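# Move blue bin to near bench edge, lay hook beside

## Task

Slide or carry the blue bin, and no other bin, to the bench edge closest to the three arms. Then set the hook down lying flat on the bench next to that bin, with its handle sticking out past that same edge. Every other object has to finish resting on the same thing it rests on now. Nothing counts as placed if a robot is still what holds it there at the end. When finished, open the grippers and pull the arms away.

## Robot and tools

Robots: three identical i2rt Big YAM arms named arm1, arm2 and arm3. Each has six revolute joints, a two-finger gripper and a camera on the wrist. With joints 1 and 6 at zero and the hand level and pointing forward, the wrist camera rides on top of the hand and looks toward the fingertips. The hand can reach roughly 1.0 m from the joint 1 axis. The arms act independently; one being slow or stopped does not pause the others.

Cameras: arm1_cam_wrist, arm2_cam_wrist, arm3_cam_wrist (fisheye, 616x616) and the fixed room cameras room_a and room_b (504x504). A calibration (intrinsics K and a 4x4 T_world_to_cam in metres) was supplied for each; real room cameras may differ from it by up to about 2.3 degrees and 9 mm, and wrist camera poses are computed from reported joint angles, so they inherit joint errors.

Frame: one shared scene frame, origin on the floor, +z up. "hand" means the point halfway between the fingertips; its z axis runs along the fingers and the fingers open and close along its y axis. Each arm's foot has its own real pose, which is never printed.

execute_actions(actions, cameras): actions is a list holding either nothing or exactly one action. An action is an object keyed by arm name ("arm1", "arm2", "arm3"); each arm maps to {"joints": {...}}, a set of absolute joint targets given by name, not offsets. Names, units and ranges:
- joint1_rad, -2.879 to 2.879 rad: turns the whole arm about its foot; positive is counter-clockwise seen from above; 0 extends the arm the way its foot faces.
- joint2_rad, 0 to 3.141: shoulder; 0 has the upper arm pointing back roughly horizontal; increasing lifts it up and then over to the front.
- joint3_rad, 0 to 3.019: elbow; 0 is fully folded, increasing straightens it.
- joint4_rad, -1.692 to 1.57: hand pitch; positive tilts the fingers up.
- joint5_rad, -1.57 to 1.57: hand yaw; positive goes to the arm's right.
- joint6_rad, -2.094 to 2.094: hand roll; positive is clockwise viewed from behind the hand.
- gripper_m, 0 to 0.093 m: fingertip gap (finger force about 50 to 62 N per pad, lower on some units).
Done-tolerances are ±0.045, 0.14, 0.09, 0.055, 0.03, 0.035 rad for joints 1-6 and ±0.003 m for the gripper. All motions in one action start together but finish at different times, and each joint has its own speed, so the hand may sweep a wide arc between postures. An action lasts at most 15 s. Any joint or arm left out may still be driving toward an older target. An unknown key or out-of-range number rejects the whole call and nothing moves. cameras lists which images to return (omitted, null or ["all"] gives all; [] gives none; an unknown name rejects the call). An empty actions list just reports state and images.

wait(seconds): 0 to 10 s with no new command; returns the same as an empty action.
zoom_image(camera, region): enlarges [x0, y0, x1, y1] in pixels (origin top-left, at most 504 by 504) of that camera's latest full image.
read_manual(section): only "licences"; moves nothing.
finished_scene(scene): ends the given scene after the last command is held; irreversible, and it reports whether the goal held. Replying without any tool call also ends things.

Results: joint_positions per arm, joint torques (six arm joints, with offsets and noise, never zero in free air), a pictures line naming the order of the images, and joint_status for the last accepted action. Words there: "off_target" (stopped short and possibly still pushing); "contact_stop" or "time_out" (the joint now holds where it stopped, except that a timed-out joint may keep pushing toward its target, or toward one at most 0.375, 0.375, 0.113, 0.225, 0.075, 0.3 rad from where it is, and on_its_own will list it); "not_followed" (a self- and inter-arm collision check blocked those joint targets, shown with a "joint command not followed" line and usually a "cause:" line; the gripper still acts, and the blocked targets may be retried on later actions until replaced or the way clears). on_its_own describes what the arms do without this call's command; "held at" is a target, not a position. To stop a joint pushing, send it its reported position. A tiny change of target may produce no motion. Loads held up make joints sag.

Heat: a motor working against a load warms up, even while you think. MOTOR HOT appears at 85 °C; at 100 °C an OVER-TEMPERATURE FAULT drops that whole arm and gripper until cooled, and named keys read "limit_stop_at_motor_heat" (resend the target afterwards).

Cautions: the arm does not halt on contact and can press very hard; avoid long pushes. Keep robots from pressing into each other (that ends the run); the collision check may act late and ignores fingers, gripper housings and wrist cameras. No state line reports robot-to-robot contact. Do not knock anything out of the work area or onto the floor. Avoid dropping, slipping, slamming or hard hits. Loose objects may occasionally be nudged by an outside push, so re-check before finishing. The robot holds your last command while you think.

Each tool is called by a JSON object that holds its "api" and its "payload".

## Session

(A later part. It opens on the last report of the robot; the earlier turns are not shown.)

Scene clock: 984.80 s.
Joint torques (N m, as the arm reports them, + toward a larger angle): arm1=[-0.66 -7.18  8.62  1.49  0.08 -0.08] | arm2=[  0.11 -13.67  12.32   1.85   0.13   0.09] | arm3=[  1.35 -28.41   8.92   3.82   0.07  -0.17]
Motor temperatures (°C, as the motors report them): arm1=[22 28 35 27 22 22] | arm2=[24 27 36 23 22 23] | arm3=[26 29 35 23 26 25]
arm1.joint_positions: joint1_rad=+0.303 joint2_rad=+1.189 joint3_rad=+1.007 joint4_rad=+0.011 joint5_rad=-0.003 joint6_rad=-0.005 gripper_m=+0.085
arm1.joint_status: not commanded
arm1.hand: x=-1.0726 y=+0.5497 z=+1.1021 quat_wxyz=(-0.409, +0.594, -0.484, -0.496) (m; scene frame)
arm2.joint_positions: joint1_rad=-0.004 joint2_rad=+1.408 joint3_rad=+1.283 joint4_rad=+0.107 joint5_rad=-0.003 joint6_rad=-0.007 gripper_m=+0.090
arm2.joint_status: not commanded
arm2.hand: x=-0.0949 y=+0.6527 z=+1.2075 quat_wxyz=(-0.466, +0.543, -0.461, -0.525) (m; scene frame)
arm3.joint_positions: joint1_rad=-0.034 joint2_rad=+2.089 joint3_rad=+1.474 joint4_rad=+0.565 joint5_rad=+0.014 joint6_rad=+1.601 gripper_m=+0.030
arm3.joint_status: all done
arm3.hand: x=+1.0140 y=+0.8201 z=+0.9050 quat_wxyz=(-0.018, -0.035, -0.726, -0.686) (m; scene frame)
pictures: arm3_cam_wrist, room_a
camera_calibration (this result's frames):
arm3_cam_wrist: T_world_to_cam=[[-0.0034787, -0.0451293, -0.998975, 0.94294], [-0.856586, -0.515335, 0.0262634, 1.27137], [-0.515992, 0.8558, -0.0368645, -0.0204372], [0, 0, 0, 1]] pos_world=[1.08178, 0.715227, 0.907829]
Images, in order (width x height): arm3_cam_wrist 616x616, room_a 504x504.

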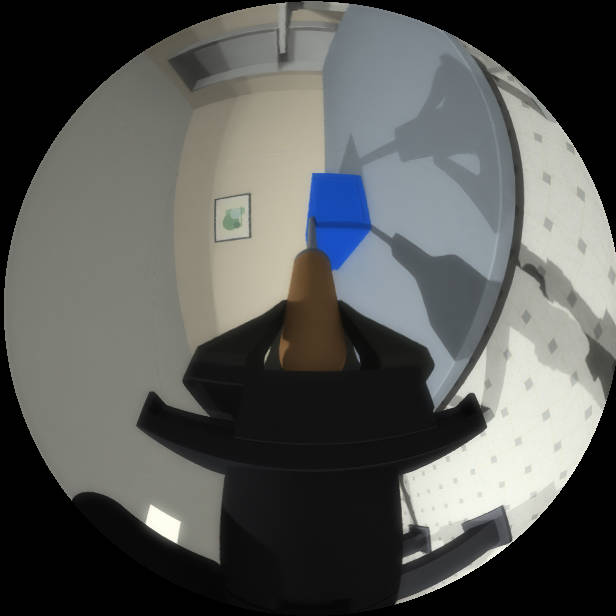

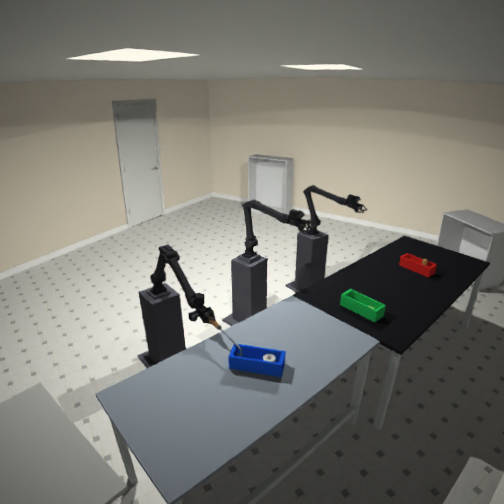

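{"api": "execute_actions", "payload": {"actions": [{"arm3": {"joints": {"joint2_rad": 1.83, "joint3_rad": 1.226}}}], "cameras": ["arm3_cam_wrist", "room_a"]}}

Scene clock: 992.27 s.
Joint torques (N m, as the arm reports them, + toward a larger angle): arm1=[-1.01 -7.19  8.66  1.34  0.09 -0.05] | arm2=[  0.69 -12.51  12.2    1.72   0.12   0.04] | arm3=[  1.51 -24.28   9.02   3.91   0.06  -0.17]
Motor temperatures (°C, as the motors report them): arm1=[22 28 35 27 22 22] | arm2=[24 27 36 23 22 23] | arm3=[26 29 34 23 26 25]
arm1.joint_positions: joint1_rad=+0.303 joint2_rad=+1.189 joint3_rad=+1.007 joint4_rad=+0.011 joint5_rad=-0.003 joint6_rad=-0.005 gripper_m=+0.085
arm1.joint_status: not commanded
arm1.hand: x=-1.0726 y=+0.5497 z=+1.1021 quat_wxyz=(-0.409, +0.594, -0.484, -0.496) (m; scene frame)
arm2.joint_positions: joint1_rad=-0.004 joint2_rad=+1.408 joint3_rad=+1.283 joint4_rad=+0.107 joint5_rad=-0.003 joint6_rad=-0.007 gripper_m=+0.090
arm2.joint_status: not commanded
arm2.hand: x=-0.0949 y=+0.6527 z=+1.2075 quat_wxyz=(-0.466, +0.543, -0.461, -0.525) (m; scene frame)
arm3.joint_positions: joint1_rad=-0.034 joint2_rad=+1.863 joint3_rad=+1.208 joint4_rad=+0.563 joint5_rad=+0.014 joint6_rad=+1.601 gripper_m=+0.030
arm3.joint_status: all done
arm3.hand: x=+1.0089 y=+0.7382 z=+0.9310 quat_wxyz=(-0.019, -0.036, -0.740, -0.671) (m; scene frame)
pictures: arm3_cam_wrist, room_a
camera_calibration (this result's frames):
arm3_cam_wrist: T_world_to_cam=[[-0.00602996, -0.0865298, -0.996231, 0.995834], [-0.857052, -0.512824, 0.04973, 1.20091], [-0.515195, 0.854122, -0.0710683, 0.0802319], [0, 0, 0, 1]] pos_world=[1.07658, 0.633496, 0.938062]
Images, in order (width x height): arm3_cam_wrist 616x616, room_a 504x504.

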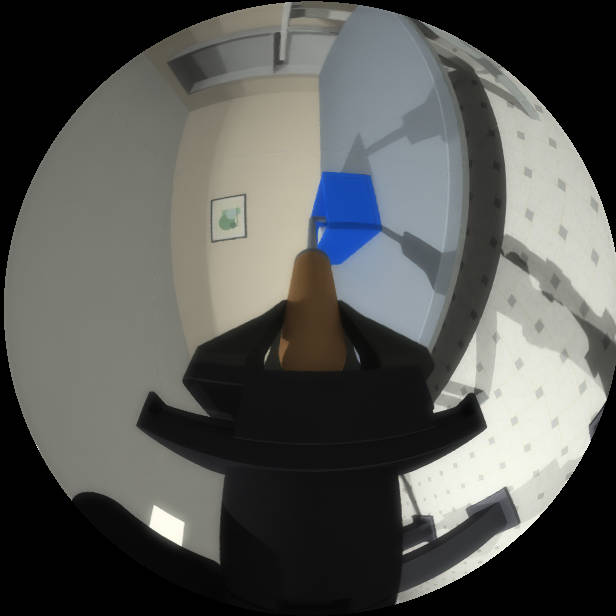

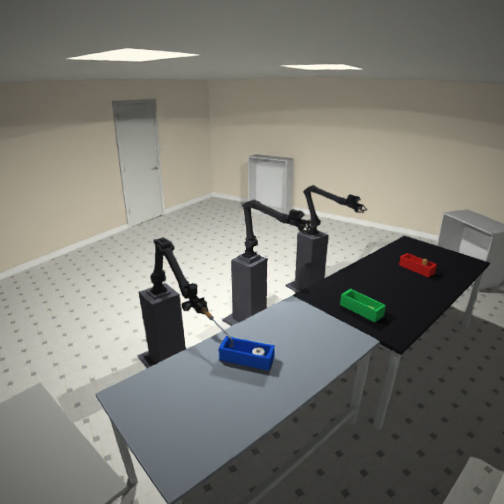

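{"api": "execute_actions", "payload": {"actions": [{"arm3": {"joints": {"joint2_rad": 1.532, "joint3_rad": 0.888}}}], "cameras": ["arm3_cam_wrist", "room_a", "room_b"]}}

Scene clock: 1001.60 s.
Joint torques (N m, as the arm reports them, + toward a larger angle): arm1=[-0.62 -7.36  8.6   1.46  0.07 -0.05] | arm2=[ -0.53 -12.41  12.19   1.68   0.1   -0.05] | arm3=[  1.43 -17.6    8.71   3.89   0.06  -0.17]
Motor temperatures (°C, as the motors report them): arm1=[22 28 35 27 22 22] | arm2=[24 27 36 23 22 23] | arm3=[26 29 33 23 26 25]
arm1.joint_positions: joint1_rad=+0.303 joint2_rad=+1.189 joint3_rad=+1.007 joint4_rad=+0.011 joint5_rad=-0.003 joint6_rad=-0.005 gripper_m=+0.085
arm1.joint_status: not commanded
arm1.hand: x=-1.0726 y=+0.5497 z=+1.1021 quat_wxyz=(-0.409, +0.594, -0.484, -0.496) (m; scene frame)
arm2.joint_positions: joint1_rad=-0.004 joint2_rad=+1.408 joint3_rad=+1.283 joint4_rad=+0.107 joint5_rad=-0.003 joint6_rad=-0.007 gripper_m=+0.090
arm2.joint_status: not commanded
arm2.hand: x=-0.0949 y=+0.6527 z=+1.2075 quat_wxyz=(-0.466, +0.543, -0.461, -0.525) (m; scene frame)
arm3.joint_positions: joint1_rad=-0.034 joint2_rad=+1.554 joint3_rad=+0.872 joint4_rad=+0.563 joint5_rad=+0.014 joint6_rad=+1.601 gripper_m=+0.030
arm3.joint_status: all done
arm3.hand: x=+1.0013 y=+0.6189 z=+0.9539 quat_wxyz=(-0.018, -0.036, -0.749, -0.661) (m; scene frame)
pictures: arm3_cam_wrist, room_a, room_b
camera_calibration (this result's frames):
arm3_cam_wrist: T_world_to_cam=[[-0.00772914, -0.113806, -0.993473, 1.02415], [-0.85687, -0.511387, 0.0652475, 1.11625], [-0.515475, 0.851781, -0.0935642, 0.203027], [0, 0, 0, 1]] pos_world=[1.06905, 0.514454, 0.963633]
Images, in order (width x height): arm3_cam_wrist 616x616, room_a 504x504, room_b 504x504.

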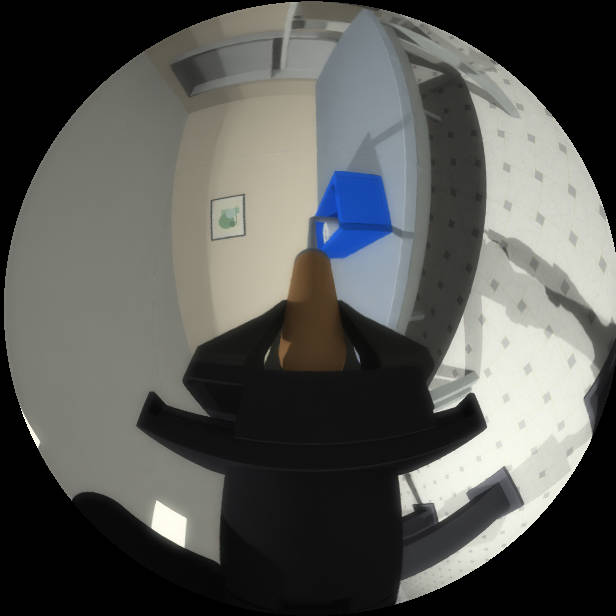

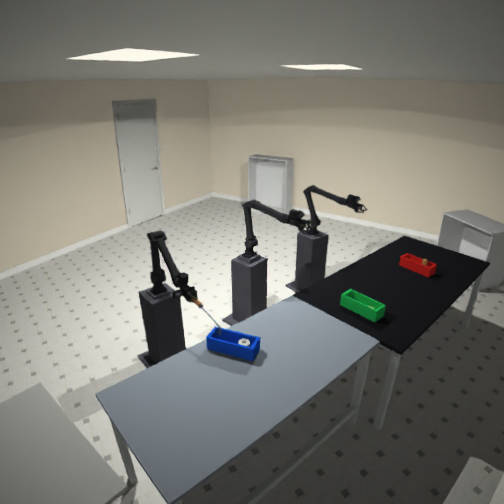

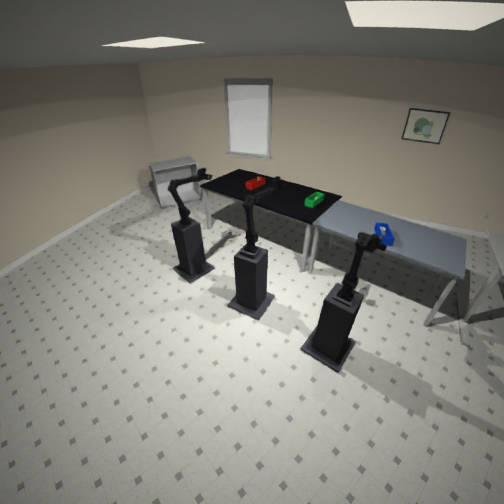

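{"api": "zoom_image", "payload": {"camera": "arm3_cam_wrist", "region": [290, 150, 450, 290]}}

Region (290, 150, 450, 290) of arm3_cam_wrist's 616x616 image, scaled by 3.150, with more detail than that image has; it fills the top 441 rows of this view, and the rest is white.

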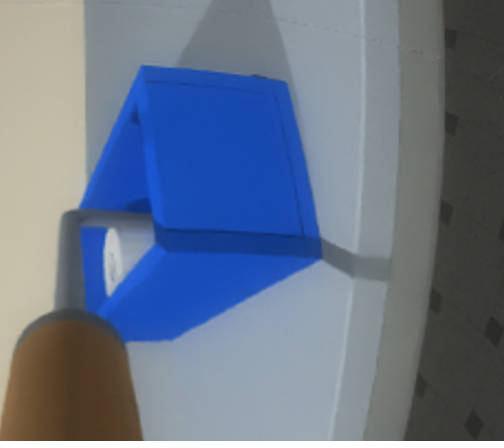

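{"api": "execute_actions", "payload": {"actions": [{"arm3": {"joints": {"joint2_rad": 1.475, "joint3_rad": 0.823}}}], "cameras": ["arm3_cam_wrist", "room_a"]}}

Scene clock: 1050.03 s.
Joint torques (N m, as the arm reports them, + toward a larger angle): arm1=[-1.19 -7.24  8.59  1.49  0.07 -0.04] | arm2=[  0.47 -11.77  12.01   1.86   0.12   0.  ] | arm3=[  1.38 -17.31   8.84   3.9    0.04  -0.16]
Motor temperatures (°C, as the motors report them): arm1=[22 28 35 27 22 22] | arm2=[24 27 36 23 22 23] | arm3=[26 28 33 23 26 25]
arm1.joint_positions: joint1_rad=+0.303 joint2_rad=+1.189 joint3_rad=+1.007 joint4_rad=+0.011 joint5_rad=-0.003 joint6_rad=-0.005 gripper_m=+0.085
arm1.joint_status: not commanded
arm1.hand: x=-1.0726 y=+0.5497 z=+1.1021 quat_wxyz=(-0.409, +0.594, -0.484, -0.496) (m; scene frame)
arm2.joint_positions: joint1_rad=-0.004 joint2_rad=+1.408 joint3_rad=+1.283 joint4_rad=+0.107 joint5_rad=-0.003 joint6_rad=-0.007 gripper_m=+0.090
arm2.joint_status: not commanded
arm2.hand: x=-0.0949 y=+0.6527 z=+1.2075 quat_wxyz=(-0.466, +0.543, -0.461, -0.525) (m; scene frame)
arm3.joint_positions: joint1_rad=-0.034 joint2_rad=+1.507 joint3_rad=+0.805 joint4_rad=+0.563 joint5_rad=+0.014 joint6_rad=+1.601 gripper_m=+0.030
arm3.joint_status: all done
arm3.hand: x=+0.9999 y=+0.5953 z=+0.9457 quat_wxyz=(-0.018, -0.037, -0.756, -0.653) (m; scene frame)
pictures: arm3_cam_wrist, room_a
camera_calibration (this result's frames):
arm3_cam_wrist: T_world_to_cam=[[-0.00897684, -0.133828, -0.990964, 1.0241], [-0.856864, -0.509819, 0.0766121, 1.09183], [-0.515465, 0.849809, -0.110096, 0.238463], [0, 0, 0, 1]] pos_world=[1.06766, 0.491041, 0.957452]
Images, in order (width x height): arm3_cam_wrist 616x616, room_a 504x504.

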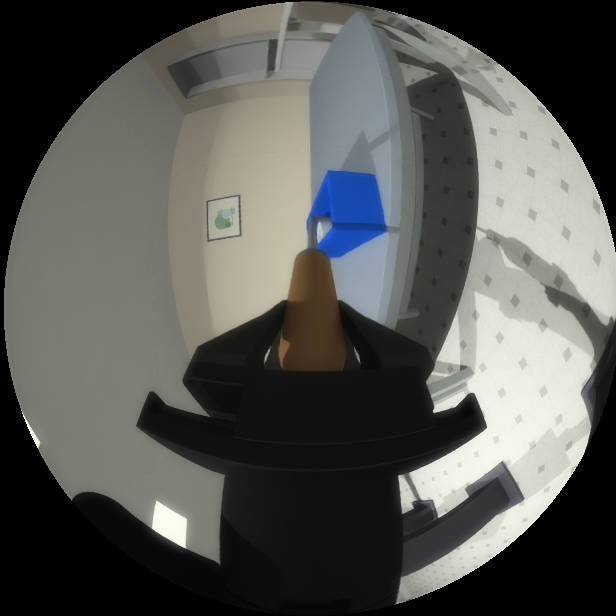

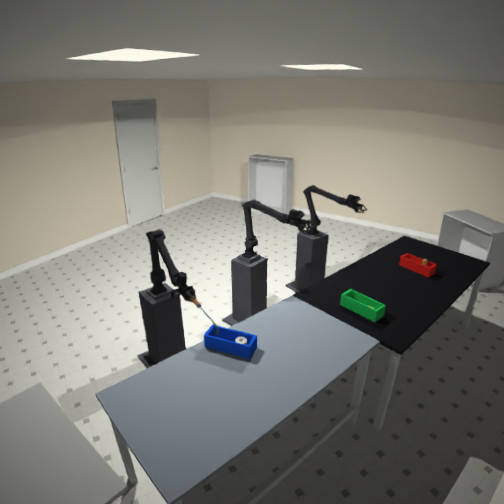

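{"api": "zoom_image", "payload": {"camera": "arm3_cam_wrist", "region": [290, 150, 450, 290]}}

Region (290, 150, 450, 290) of arm3_cam_wrist's 616x616 image, scaled by 3.150, with more detail than that image has; it fills the top 441 rows of this view, and the rest is white.

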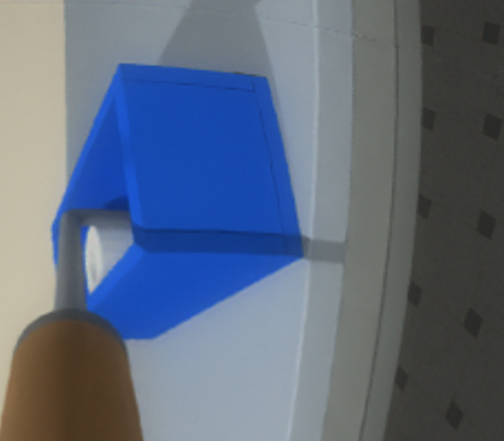

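{"api": "execute_actions", "payload": {"actions": [{"arm3": {"joints": {"joint3_rad": 1.16}}}], "cameras": ["arm3_cam_wrist", "room_a"]}}

Scene clock: 1121.77 s.
Joint torques (N m, as the arm reports them, + toward a larger angle): arm1=[-0.21 -7.35  8.5   1.45  0.07 -0.04] | arm2=[ -0.09 -11.93  12.11   1.55   0.15  -0.02] | arm3=[  1.6  -17.4   12.46   4.52   0.02  -0.16]
Motor temperatures (°C, as the motors report them): arm1=[22 28 35 27 22 22] | arm2=[24 27 37 23 22 23] | arm3=[26 27 33 23 26 25]
arm1.joint_positions: joint1_rad=+0.303 joint2_rad=+1.189 joint3_rad=+1.007 joint4_rad=+0.011 joint5_rad=-0.003 joint6_rad=-0.005 gripper_m=+0.085
arm1.joint_status: not commanded
arm1.hand: x=-1.0726 y=+0.5497 z=+1.1021 quat_wxyz=(-0.409, +0.594, -0.484, -0.496) (m; scene frame)
arm2.joint_positions: joint1_rad=-0.004 joint2_rad=+1.408 joint3_rad=+1.283 joint4_rad=+0.107 joint5_rad=-0.003 joint6_rad=-0.007 gripper_m=+0.090
arm2.joint_status: not commanded
arm2.hand: x=-0.0949 y=+0.6527 z=+1.2075 quat_wxyz=(-0.466, +0.543, -0.461, -0.525) (m; scene frame)
arm3.joint_positions: joint1_rad=-0.034 joint2_rad=+1.489 joint3_rad=+1.105 joint4_rad=+0.549 joint5_rad=+0.014 joint6_rad=+1.601 gripper_m=+0.030
arm3.joint_status: all done
arm3.hand: x=+1.0021 y=+0.6516 z=+1.1234 quat_wxyz=(-0.019, -0.032, -0.649, -0.760) (m; scene frame)
pictures: arm3_cam_wrist, room_a
camera_calibration (this result's frames):
arm3_cam_wrist: T_world_to_cam=[[0.00947601, 0.167668, -0.985798, 0.987055], [-0.855661, -0.508788, -0.0947616, 1.29934], [-0.51745, 0.844407, 0.138646, -0.0626101], [0, 0, 0, 1]] pos_world=[1.07004, 0.54846, 1.10485]
Images, in order (width x height): arm3_cam_wrist 616x616, room_a 504x504.

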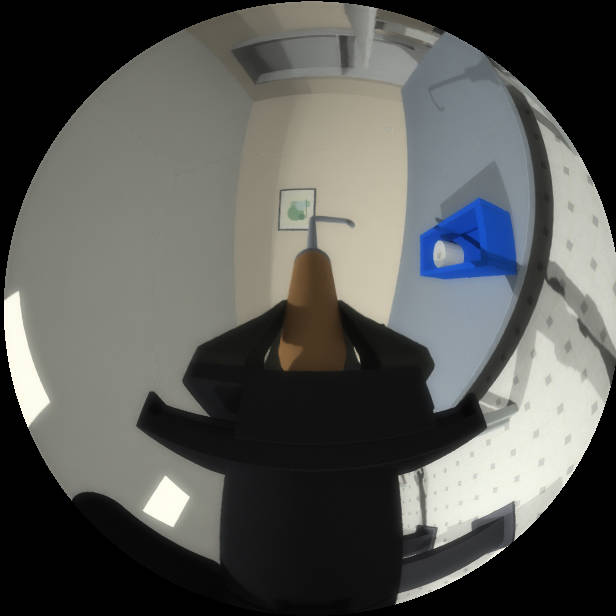

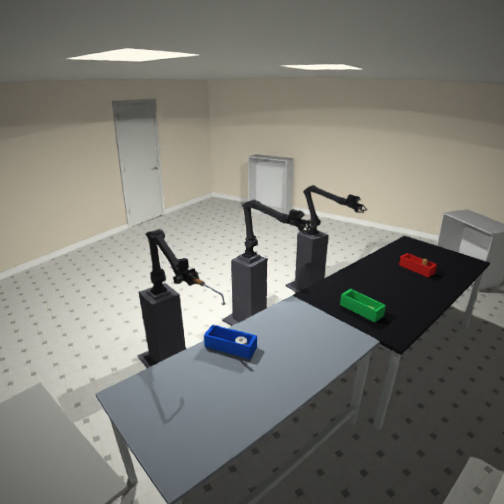

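{"api": "execute_actions", "payload": {"actions": [{"arm3": {"joints": {"joint1_rad": -0.342, "joint2_rad": 2.056, "joint3_rad": 1.48, "joint4_rad": 0.677, "joint5_rad": -0.378, "joint6_rad": -0.03}}}], "cameras": ["arm3_cam_wrist", "room_a"]}}

Scene clock: 1132.07 s.
Joint torques (N m, as the arm reports them, + toward a larger angle): arm1=[-0.46 -6.93  8.49  1.55  0.09 -0.06] | arm2=[  0.31 -12.02  12.34   1.85   0.12   0.02] | arm3=[  0.91 -28.04  11.29   4.62  -0.01  -0.19]
Motor temperatures (°C, as the motors report them): arm1=[22 28 35 27 22 22] | arm2=[24 26 37 23 22 23] | arm3=[26 28 34 24 26 25]
arm1.joint_positions: joint1_rad=+0.303 joint2_rad=+1.189 joint3_rad=+1.007 joint4_rad=+0.011 joint5_rad=-0.003 joint6_rad=-0.005 gripper_m=+0.085
arm1.joint_status: not commanded
arm1.hand: x=-1.0726 y=+0.5497 z=+1.1021 quat_wxyz=(-0.409, +0.594, -0.484, -0.496) (m; scene frame)
arm2.joint_positions: joint1_rad=-0.004 joint2_rad=+1.408 joint3_rad=+1.283 joint4_rad=+0.107 joint5_rad=-0.003 joint6_rad=-0.007 gripper_m=+0.090
arm2.joint_status: not commanded
arm2.hand: x=-0.0949 y=+0.6527 z=+1.2075 quat_wxyz=(-0.466, +0.543, -0.461, -0.525) (m; scene frame)
arm3.joint_positions: joint1_rad=-0.343 joint2_rad=+2.093 joint3_rad=+1.425 joint4_rad=+0.639 joint5_rad=-0.379 joint6_rad=-0.016 gripper_m=+0.030
arm3.joint_status: all done
arm3.hand: x=+1.1928 y=+0.7671 z=+0.8951 quat_wxyz=(-0.492, +0.514, -0.503, -0.490) (m; scene frame)
pictures: arm3_cam_wrist, room_a
camera_calibration (this result's frames):
arm3_cam_wrist: T_world_to_cam=[[0.999184, 0.0214684, 0.0341974, -1.24055], [0.0402073, -0.606733, -0.793888, 1.13201], [0.00370522, 0.794616, -0.607102, 0.0542758], [0, 0, 0, 1]] pos_world=[1.19382, 0.670331, 0.974061]
Images, in order (width x height): arm3_cam_wrist 616x616, room_a 504x504.

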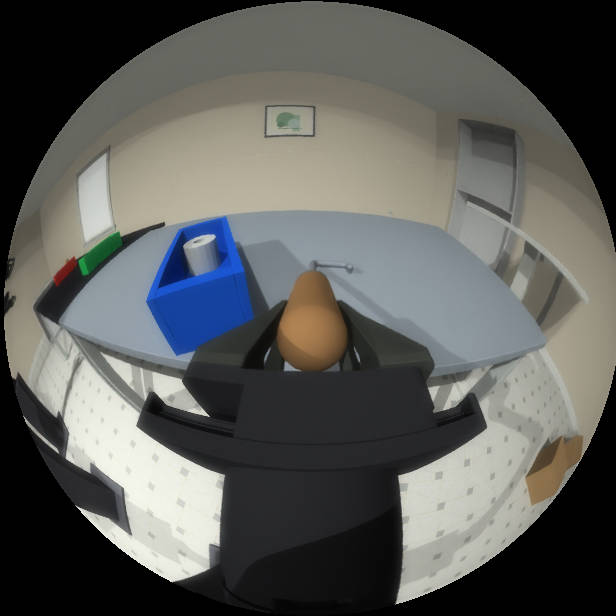

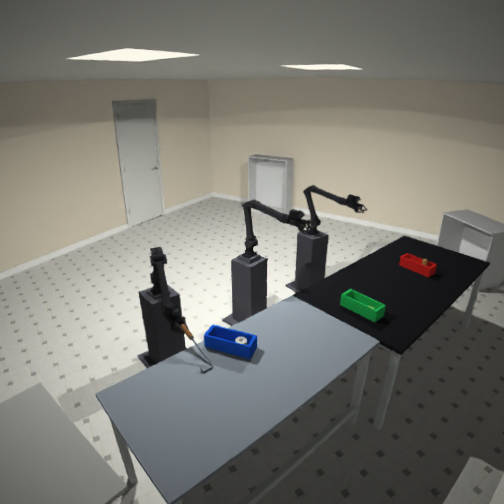

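{"api": "execute_actions", "payload": {"actions": [{"arm3": {"joints": {"joint2_rad": 2.205, "joint3_rad": 1.425, "joint4_rad": 0.85}}}], "cameras": ["arm3_cam_wrist", "room_a"]}}

Scene clock: 1142.50 s.
Joint torques (N m, as the arm reports them, + toward a larger angle): arm1=[-0.56 -7.22  8.55  1.49  0.08 -0.04] | arm2=[  0.07 -13.31  12.31   1.5    0.14  -0.01] | arm3=[  1.   -25.31   7.41   3.7   -0.02  -0.07]
Motor temperatures (°C, as the motors report them): arm1=[22 28 35 27 22 22] | arm2=[24 26 37 23 22 23] | arm3=[26 28 34 24 26 25]
arm1.joint_positions: joint1_rad=+0.303 joint2_rad=+1.189 joint3_rad=+1.007 joint4_rad=+0.011 joint5_rad=-0.003 joint6_rad=-0.005 gripper_m=+0.085
arm1.joint_status: not commanded
arm1.hand: x=-1.0726 y=+0.5497 z=+1.1021 quat_wxyz=(-0.409, +0.594, -0.484, -0.496) (m; scene frame)
arm2.joint_positions: joint1_rad=-0.004 joint2_rad=+1.408 joint3_rad=+1.283 joint4_rad=+0.107 joint5_rad=-0.003 joint6_rad=-0.007 gripper_m=+0.090
arm2.joint_status: not commanded
arm2.hand: x=-0.0949 y=+0.6527 z=+1.2075 quat_wxyz=(-0.466, +0.543, -0.461, -0.525) (m; scene frame)
arm3.joint_positions: joint1_rad=-0.343 joint2_rad=+2.204 joint3_rad=+1.422 joint4_rad=+0.830 joint5_rad=-0.378 joint6_rad=-0.027 gripper_m=+0.030
arm3.joint_status: all done
arm3.hand: x=+1.1940 y=+0.7685 z=+0.8509 quat_wxyz=(-0.520, +0.505, -0.476, -0.498) (m; scene frame)
pictures: arm3_cam_wrist, room_a
camera_calibration (this result's frames):
arm3_cam_wrist: T_world_to_cam=[[0.997114, 0.0176094, 0.0738551, -1.26854], [0.0713844, -0.548786, -0.832909, 1.04924], [0.0258636, 0.835777, -0.548459, -0.0816745], [0, 0, 0, 1]] pos_world=[1.19209, 0.66641, 0.922817]
Images, in order (width x height): arm3_cam_wrist 616x616, room_a 504x504.

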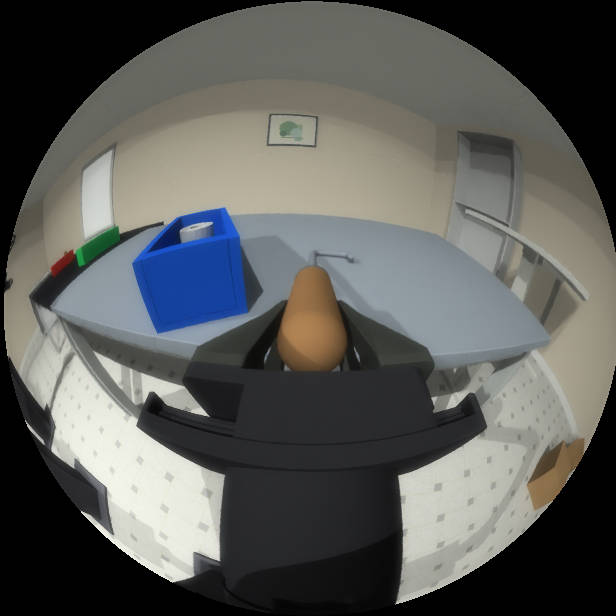

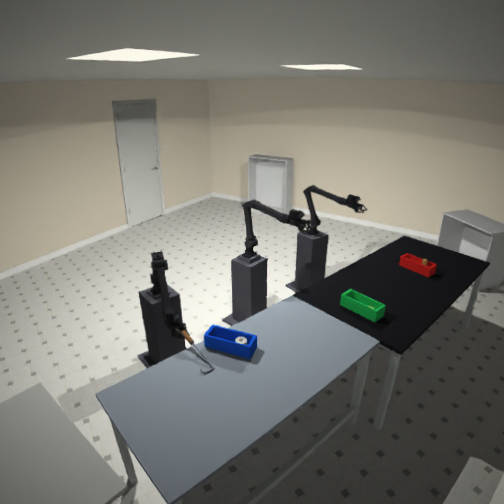

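{"api": "execute_actions", "payload": {"actions": [{"arm3": {"joints": {"joint2_rad": 2.265}}}], "cameras": ["arm3_cam_wrist", "room_a"]}}

Scene clock: 1145.33 s.
Joint torques (N m, as the arm reports them, + toward a larger angle): arm1=[-0.41 -6.98  8.67  1.55  0.06 -0.05] | arm2=[  1.18 -12.25  11.94   2.01   0.08   0.04] | arm3=[  1.13 -23.94   7.05   3.34  -0.06  -0.03]
Motor temperatures (°C, as the motors report them): arm1=[22 28 35 27 22 22] | arm2=[24 26 37 23 22 23] | arm3=[26 28 34 24 26 25]
arm1.joint_positions: joint1_rad=+0.303 joint2_rad=+1.189 joint3_rad=+1.007 joint4_rad=+0.011 joint5_rad=-0.003 joint6_rad=-0.005 gripper_m=+0.085
arm1.joint_status: not commanded
arm1.hand: x=-1.0726 y=+0.5497 z=+1.1021 quat_wxyz=(-0.409, +0.594, -0.484, -0.496) (m; scene frame)
arm2.joint_positions: joint1_rad=-0.004 joint2_rad=+1.408 joint3_rad=+1.283 joint4_rad=+0.107 joint5_rad=-0.003 joint6_rad=-0.007 gripper_m=+0.090
arm2.joint_status: not commanded
arm2.hand: x=-0.0949 y=+0.6527 z=+1.2075 quat_wxyz=(-0.466, +0.543, -0.461, -0.525) (m; scene frame)
arm3.joint_positions: joint1_rad=-0.343 joint2_rad=+2.250 joint3_rad=+1.422 joint4_rad=+0.839 joint5_rad=-0.377 joint6_rad=-0.032 gripper_m=+0.030
arm3.joint_status: all done
arm3.hand: x=+1.1941 y=+0.7677 z=+0.8167 quat_wxyz=(-0.509, +0.512, -0.487, -0.491) (m; scene frame)
pictures: arm3_cam_wrist, room_a
camera_calibration (this result's frames):
arm3_cam_wrist: T_world_to_cam=[[0.997697, 0.0187762, 0.0651721, -1.26069], [0.0640401, -0.57723, -0.814067, 1.03551], [0.0223342, 0.816366, -0.577103, -0.0572714], [0, 0, 0, 1]] pos_world=[1.19275, 0.668155, 0.892088]
Images, in order (width x height): arm3_cam_wrist 616x616, room_a 504x504.

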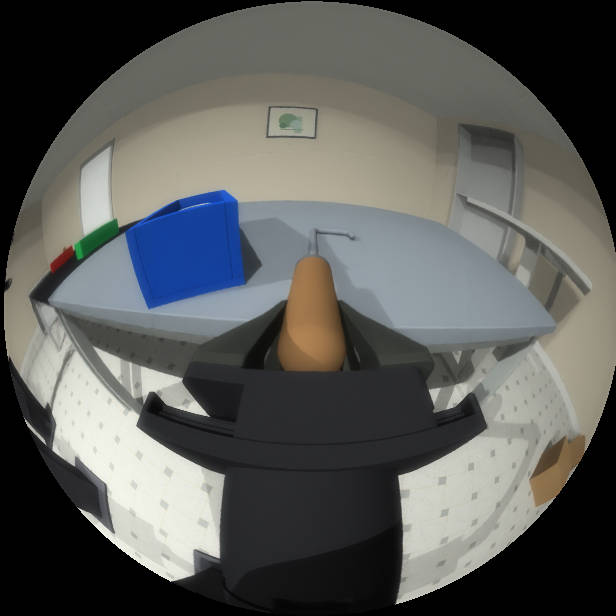

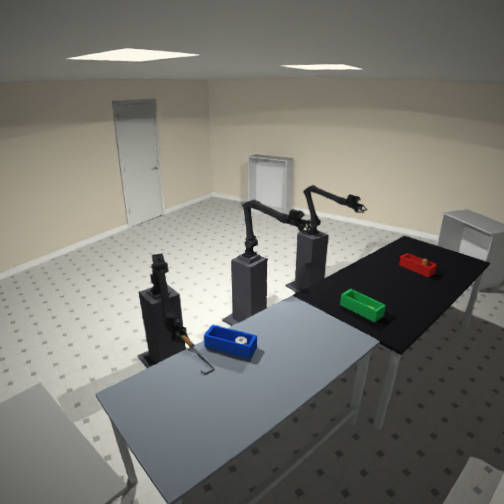

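{"api": "execute_actions", "payload": {"actions": [{"arm3": {"joints": {"gripper_m": 0.075}}}], "cameras": ["arm3_cam_wrist"]}}

{"api": "execute_actions", "payload": {"actions": [{"arm3": {"joints": {"joint2_rad": 1.75}}}]}}

Scene clock: 1154.40 s.
Joint torques (N m, as the arm reports them, + toward a larger angle): arm1=[-0.1  -7.02  8.61  1.4   0.1  -0.02] | arm2=[  0.21 -12.55  12.44   2.13   0.17   0.07] | arm3=[  1.12 -23.88   7.08   3.38  -0.06  -0.03]
Motor temperatures (°C, as the motors report them): arm1=[22 28 35 27 22 22] | arm2=[24 26 37 23 22 23] | arm3=[26 28 33 23 26 25]
arm1.joint_positions: joint1_rad=+0.303 joint2_rad=+1.189 joint3_rad=+1.007 joint4_rad=+0.011 joint5_rad=-0.003 joint6_rad=-0.005 gripper_m=+0.085
arm1.joint_status: not commanded
arm1.hand: x=-1.0726 y=+0.5497 z=+1.1021 quat_wxyz=(-0.409, +0.594, -0.484, -0.496) (m; scene frame)
arm2.joint_positions: joint1_rad=-0.004 joint2_rad=+1.408 joint3_rad=+1.283 joint4_rad=+0.107 joint5_rad=-0.003 joint6_rad=-0.007 gripper_m=+0.090
arm2.joint_status: not commanded
arm2.hand: x=-0.0949 y=+0.6527 z=+1.2075 quat_wxyz=(-0.466, +0.543, -0.461, -0.525) (m; scene frame)
arm3.joint_positions: joint1_rad=-0.343 joint2_rad=+2.250 joint3_rad=+1.422 joint4_rad=+0.839 joint5_rad=-0.377 joint6_rad=-0.032 gripper_m=+0.075
arm3.joint_status: all done
arm3.hand: x=+1.1941 y=+0.7677 z=+0.8167 quat_wxyz=(-0.509, +0.512, -0.487, -0.491) (m; scene frame)
pictures: arm3_cam_wrist
camera_calibration (this result's frames):
arm3_cam_wrist: T_world_to_cam=[[0.997697, 0.0187762, 0.0651721, -1.26069], [0.0640401, -0.57723, -0.814067, 1.03551], [0.0223342, 0.816366, -0.577103, -0.0572714], [0, 0, 0, 1]] pos_world=[1.19275, 0.668155, 0.892088]
Images, in order (width x height): arm3_cam_wrist 616x616.

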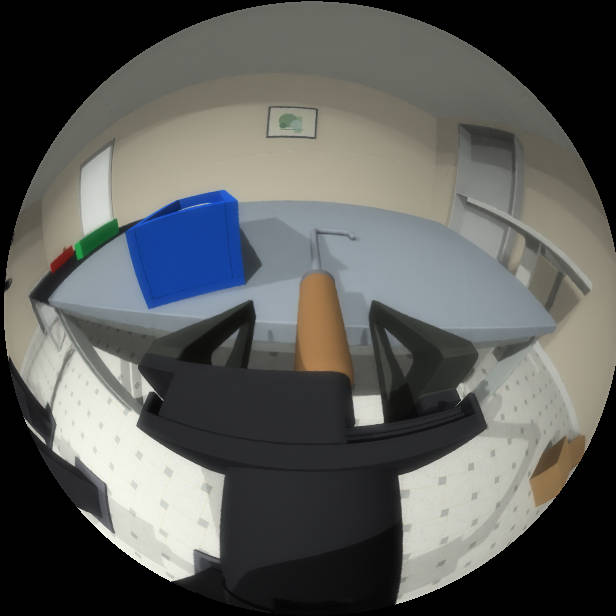

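Scene clock: 1156.07 s.
Joint torques (N m, as the arm reports them, + toward a larger angle): arm1=[-0.43 -7.19  8.68  1.42  0.06 -0.04] | arm2=[  0.41 -12.89  12.35   1.96   0.07   0.02] | arm3=[  1.09 -19.84   9.35   2.4    0.04  -0.03]
Motor temperatures (°C, as the motors report them): arm1=[22 28 35 27 22 22] | arm2=[24 26 37 23 22 23] | arm3=[26 28 33 23 26 25]
arm1.joint_positions: joint1_rad=+0.303 joint2_rad=+1.189 joint3_rad=+1.007 joint4_rad=+0.011 joint5_rad=-0.003 joint6_rad=-0.005 gripper_m=+0.085
arm1.joint_status: not commanded
arm1.hand: x=-1.0726 y=+0.5497 z=+1.1021 quat_wxyz=(-0.409, +0.594, -0.484, -0.496) (m; scene frame)
arm2.joint_positions: joint1_rad=-0.004 joint2_rad=+1.408 joint3_rad=+1.283 joint4_rad=+0.107 joint5_rad=-0.003 joint6_rad=-0.007 gripper_m=+0.090
arm2.joint_status: not commanded
arm2.hand: x=-0.0949 y=+0.6527 z=+1.2075 quat_wxyz=(-0.466, +0.543, -0.461, -0.525) (m; scene frame)
arm3.joint_positions: joint1_rad=-0.343 joint2_rad=+1.745 joint3_rad=+1.417 joint4_rad=+0.852 joint5_rad=-0.377 joint6_rad=-0.032 gripper_m=+0.075
arm3.joint_status: all done
arm3.hand: x=+1.1602 y=+0.6908 z=+1.1994 quat_wxyz=(-0.657, +0.421, -0.307, -0.545) (m; scene frame)
pictures: arm1_cam_wrist, arm2_cam_wrist, arm3_cam_wrist, room_a, room_b
camera_calibration (this result's frames):
arm1_cam_wrist: T_world_to_cam=[[0.981473, 0.19139, 0.00898358, 0.936791], [0.143594, -0.703706, -0.69583, 1.31071], [-0.126853, 0.684228, -0.71815, 0.401903], [0, 0, 0, 1]] pos_world=[-1.05666, 0.468067, 1.19224]
arm2_cam_wrist: T_world_to_cam=[[0.988392, 0.150141, 0.0231963, -0.026723], [0.107702, -0.584793, -0.804001, 1.36904], [-0.107149, 0.797167, -0.594175, 0.316136], [0, 0, 0, 1]] pos_world=[-0.0871614, 0.552603, 1.28917]
arm3_cam_wrist: T_world_to_cam=[[0.968382, -0.0517579, 0.244043, -1.38208], [0.234755, -0.141957, -0.961633, 0.983062], [0.0844156, 0.988519, -0.125318, -0.505651], [0, 0, 0, 1]] pos_world=[1.15029, 0.567864, 1.21927]
Images, in order (width x height): arm1_cam_wrist 616x616, arm2_cam_wrist 616x616, arm3_cam_wrist 616x616, room_a 504x504, room_b 504x504.

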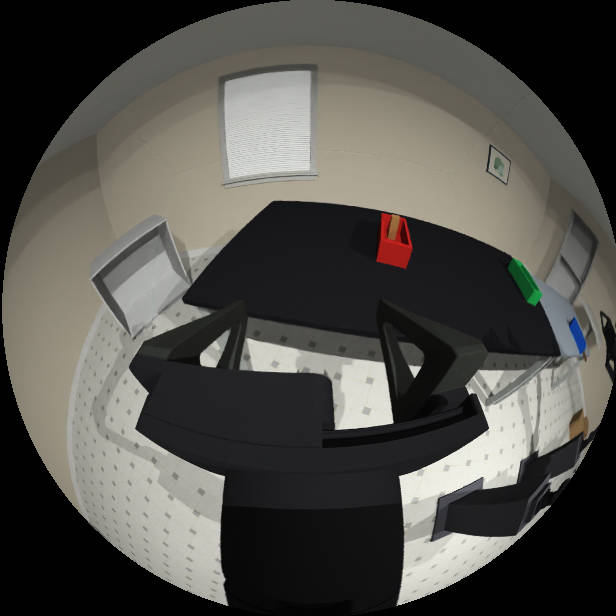

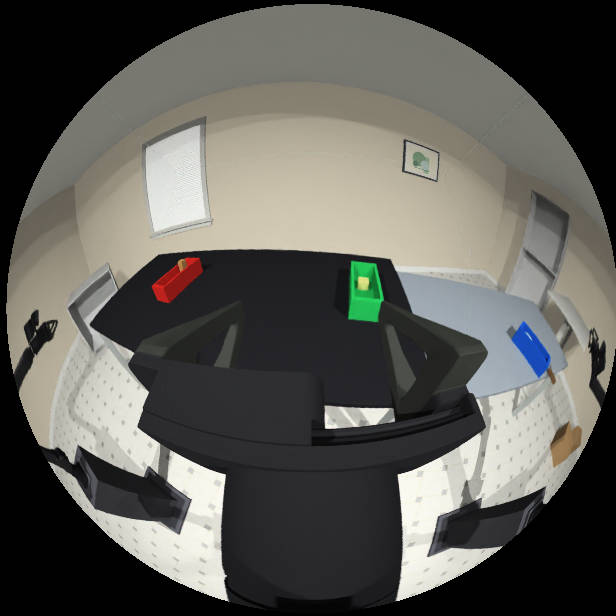

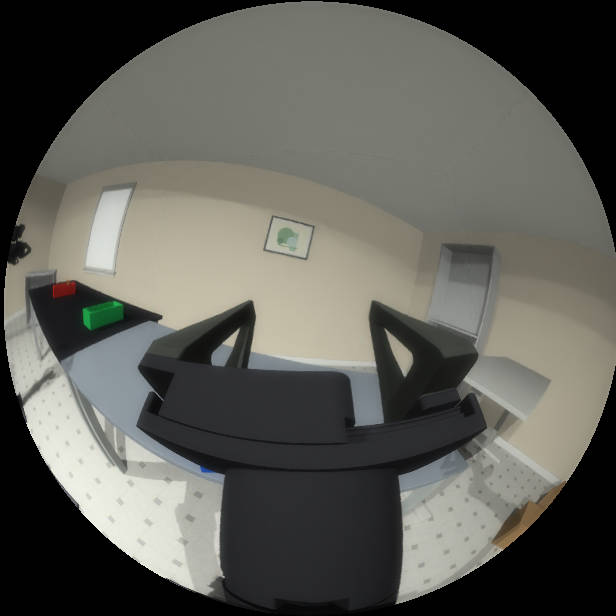

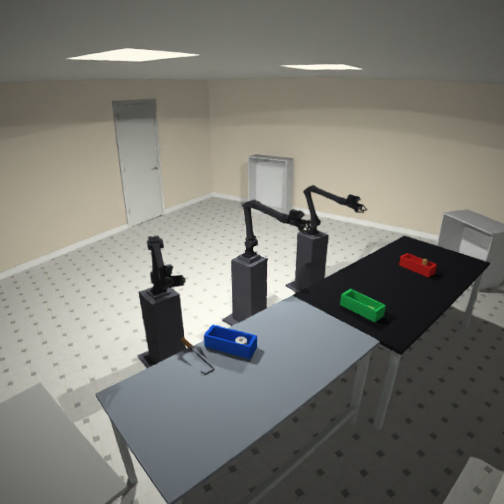

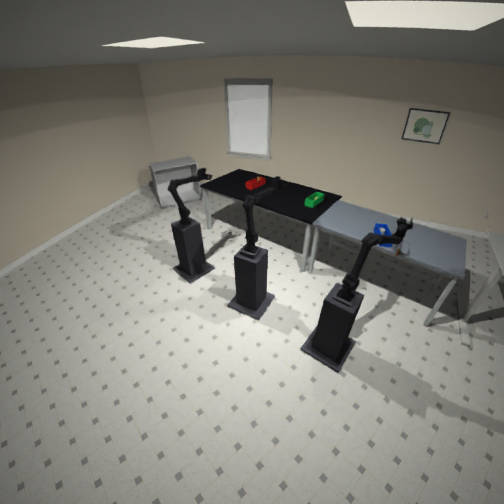

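{"api": "zoom_image", "payload": {"camera": "room_a", "region": [150, 300, 290, 400]}}

Region (150, 300, 290, 400) of room_a's 504x504 image, scaled by 3.600, with more detail than that image has; it fills the top 360 rows of this view, and the rest is white.

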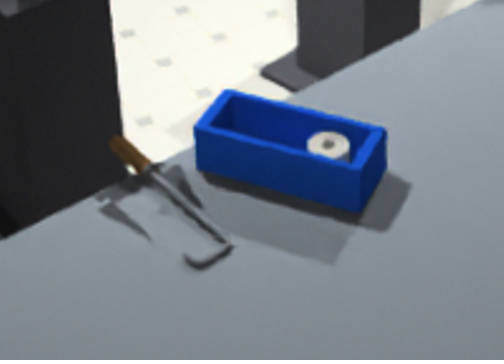

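{"api": "finished_scene", "payload": {"scene": 1}}

The scene is finished: the task was done.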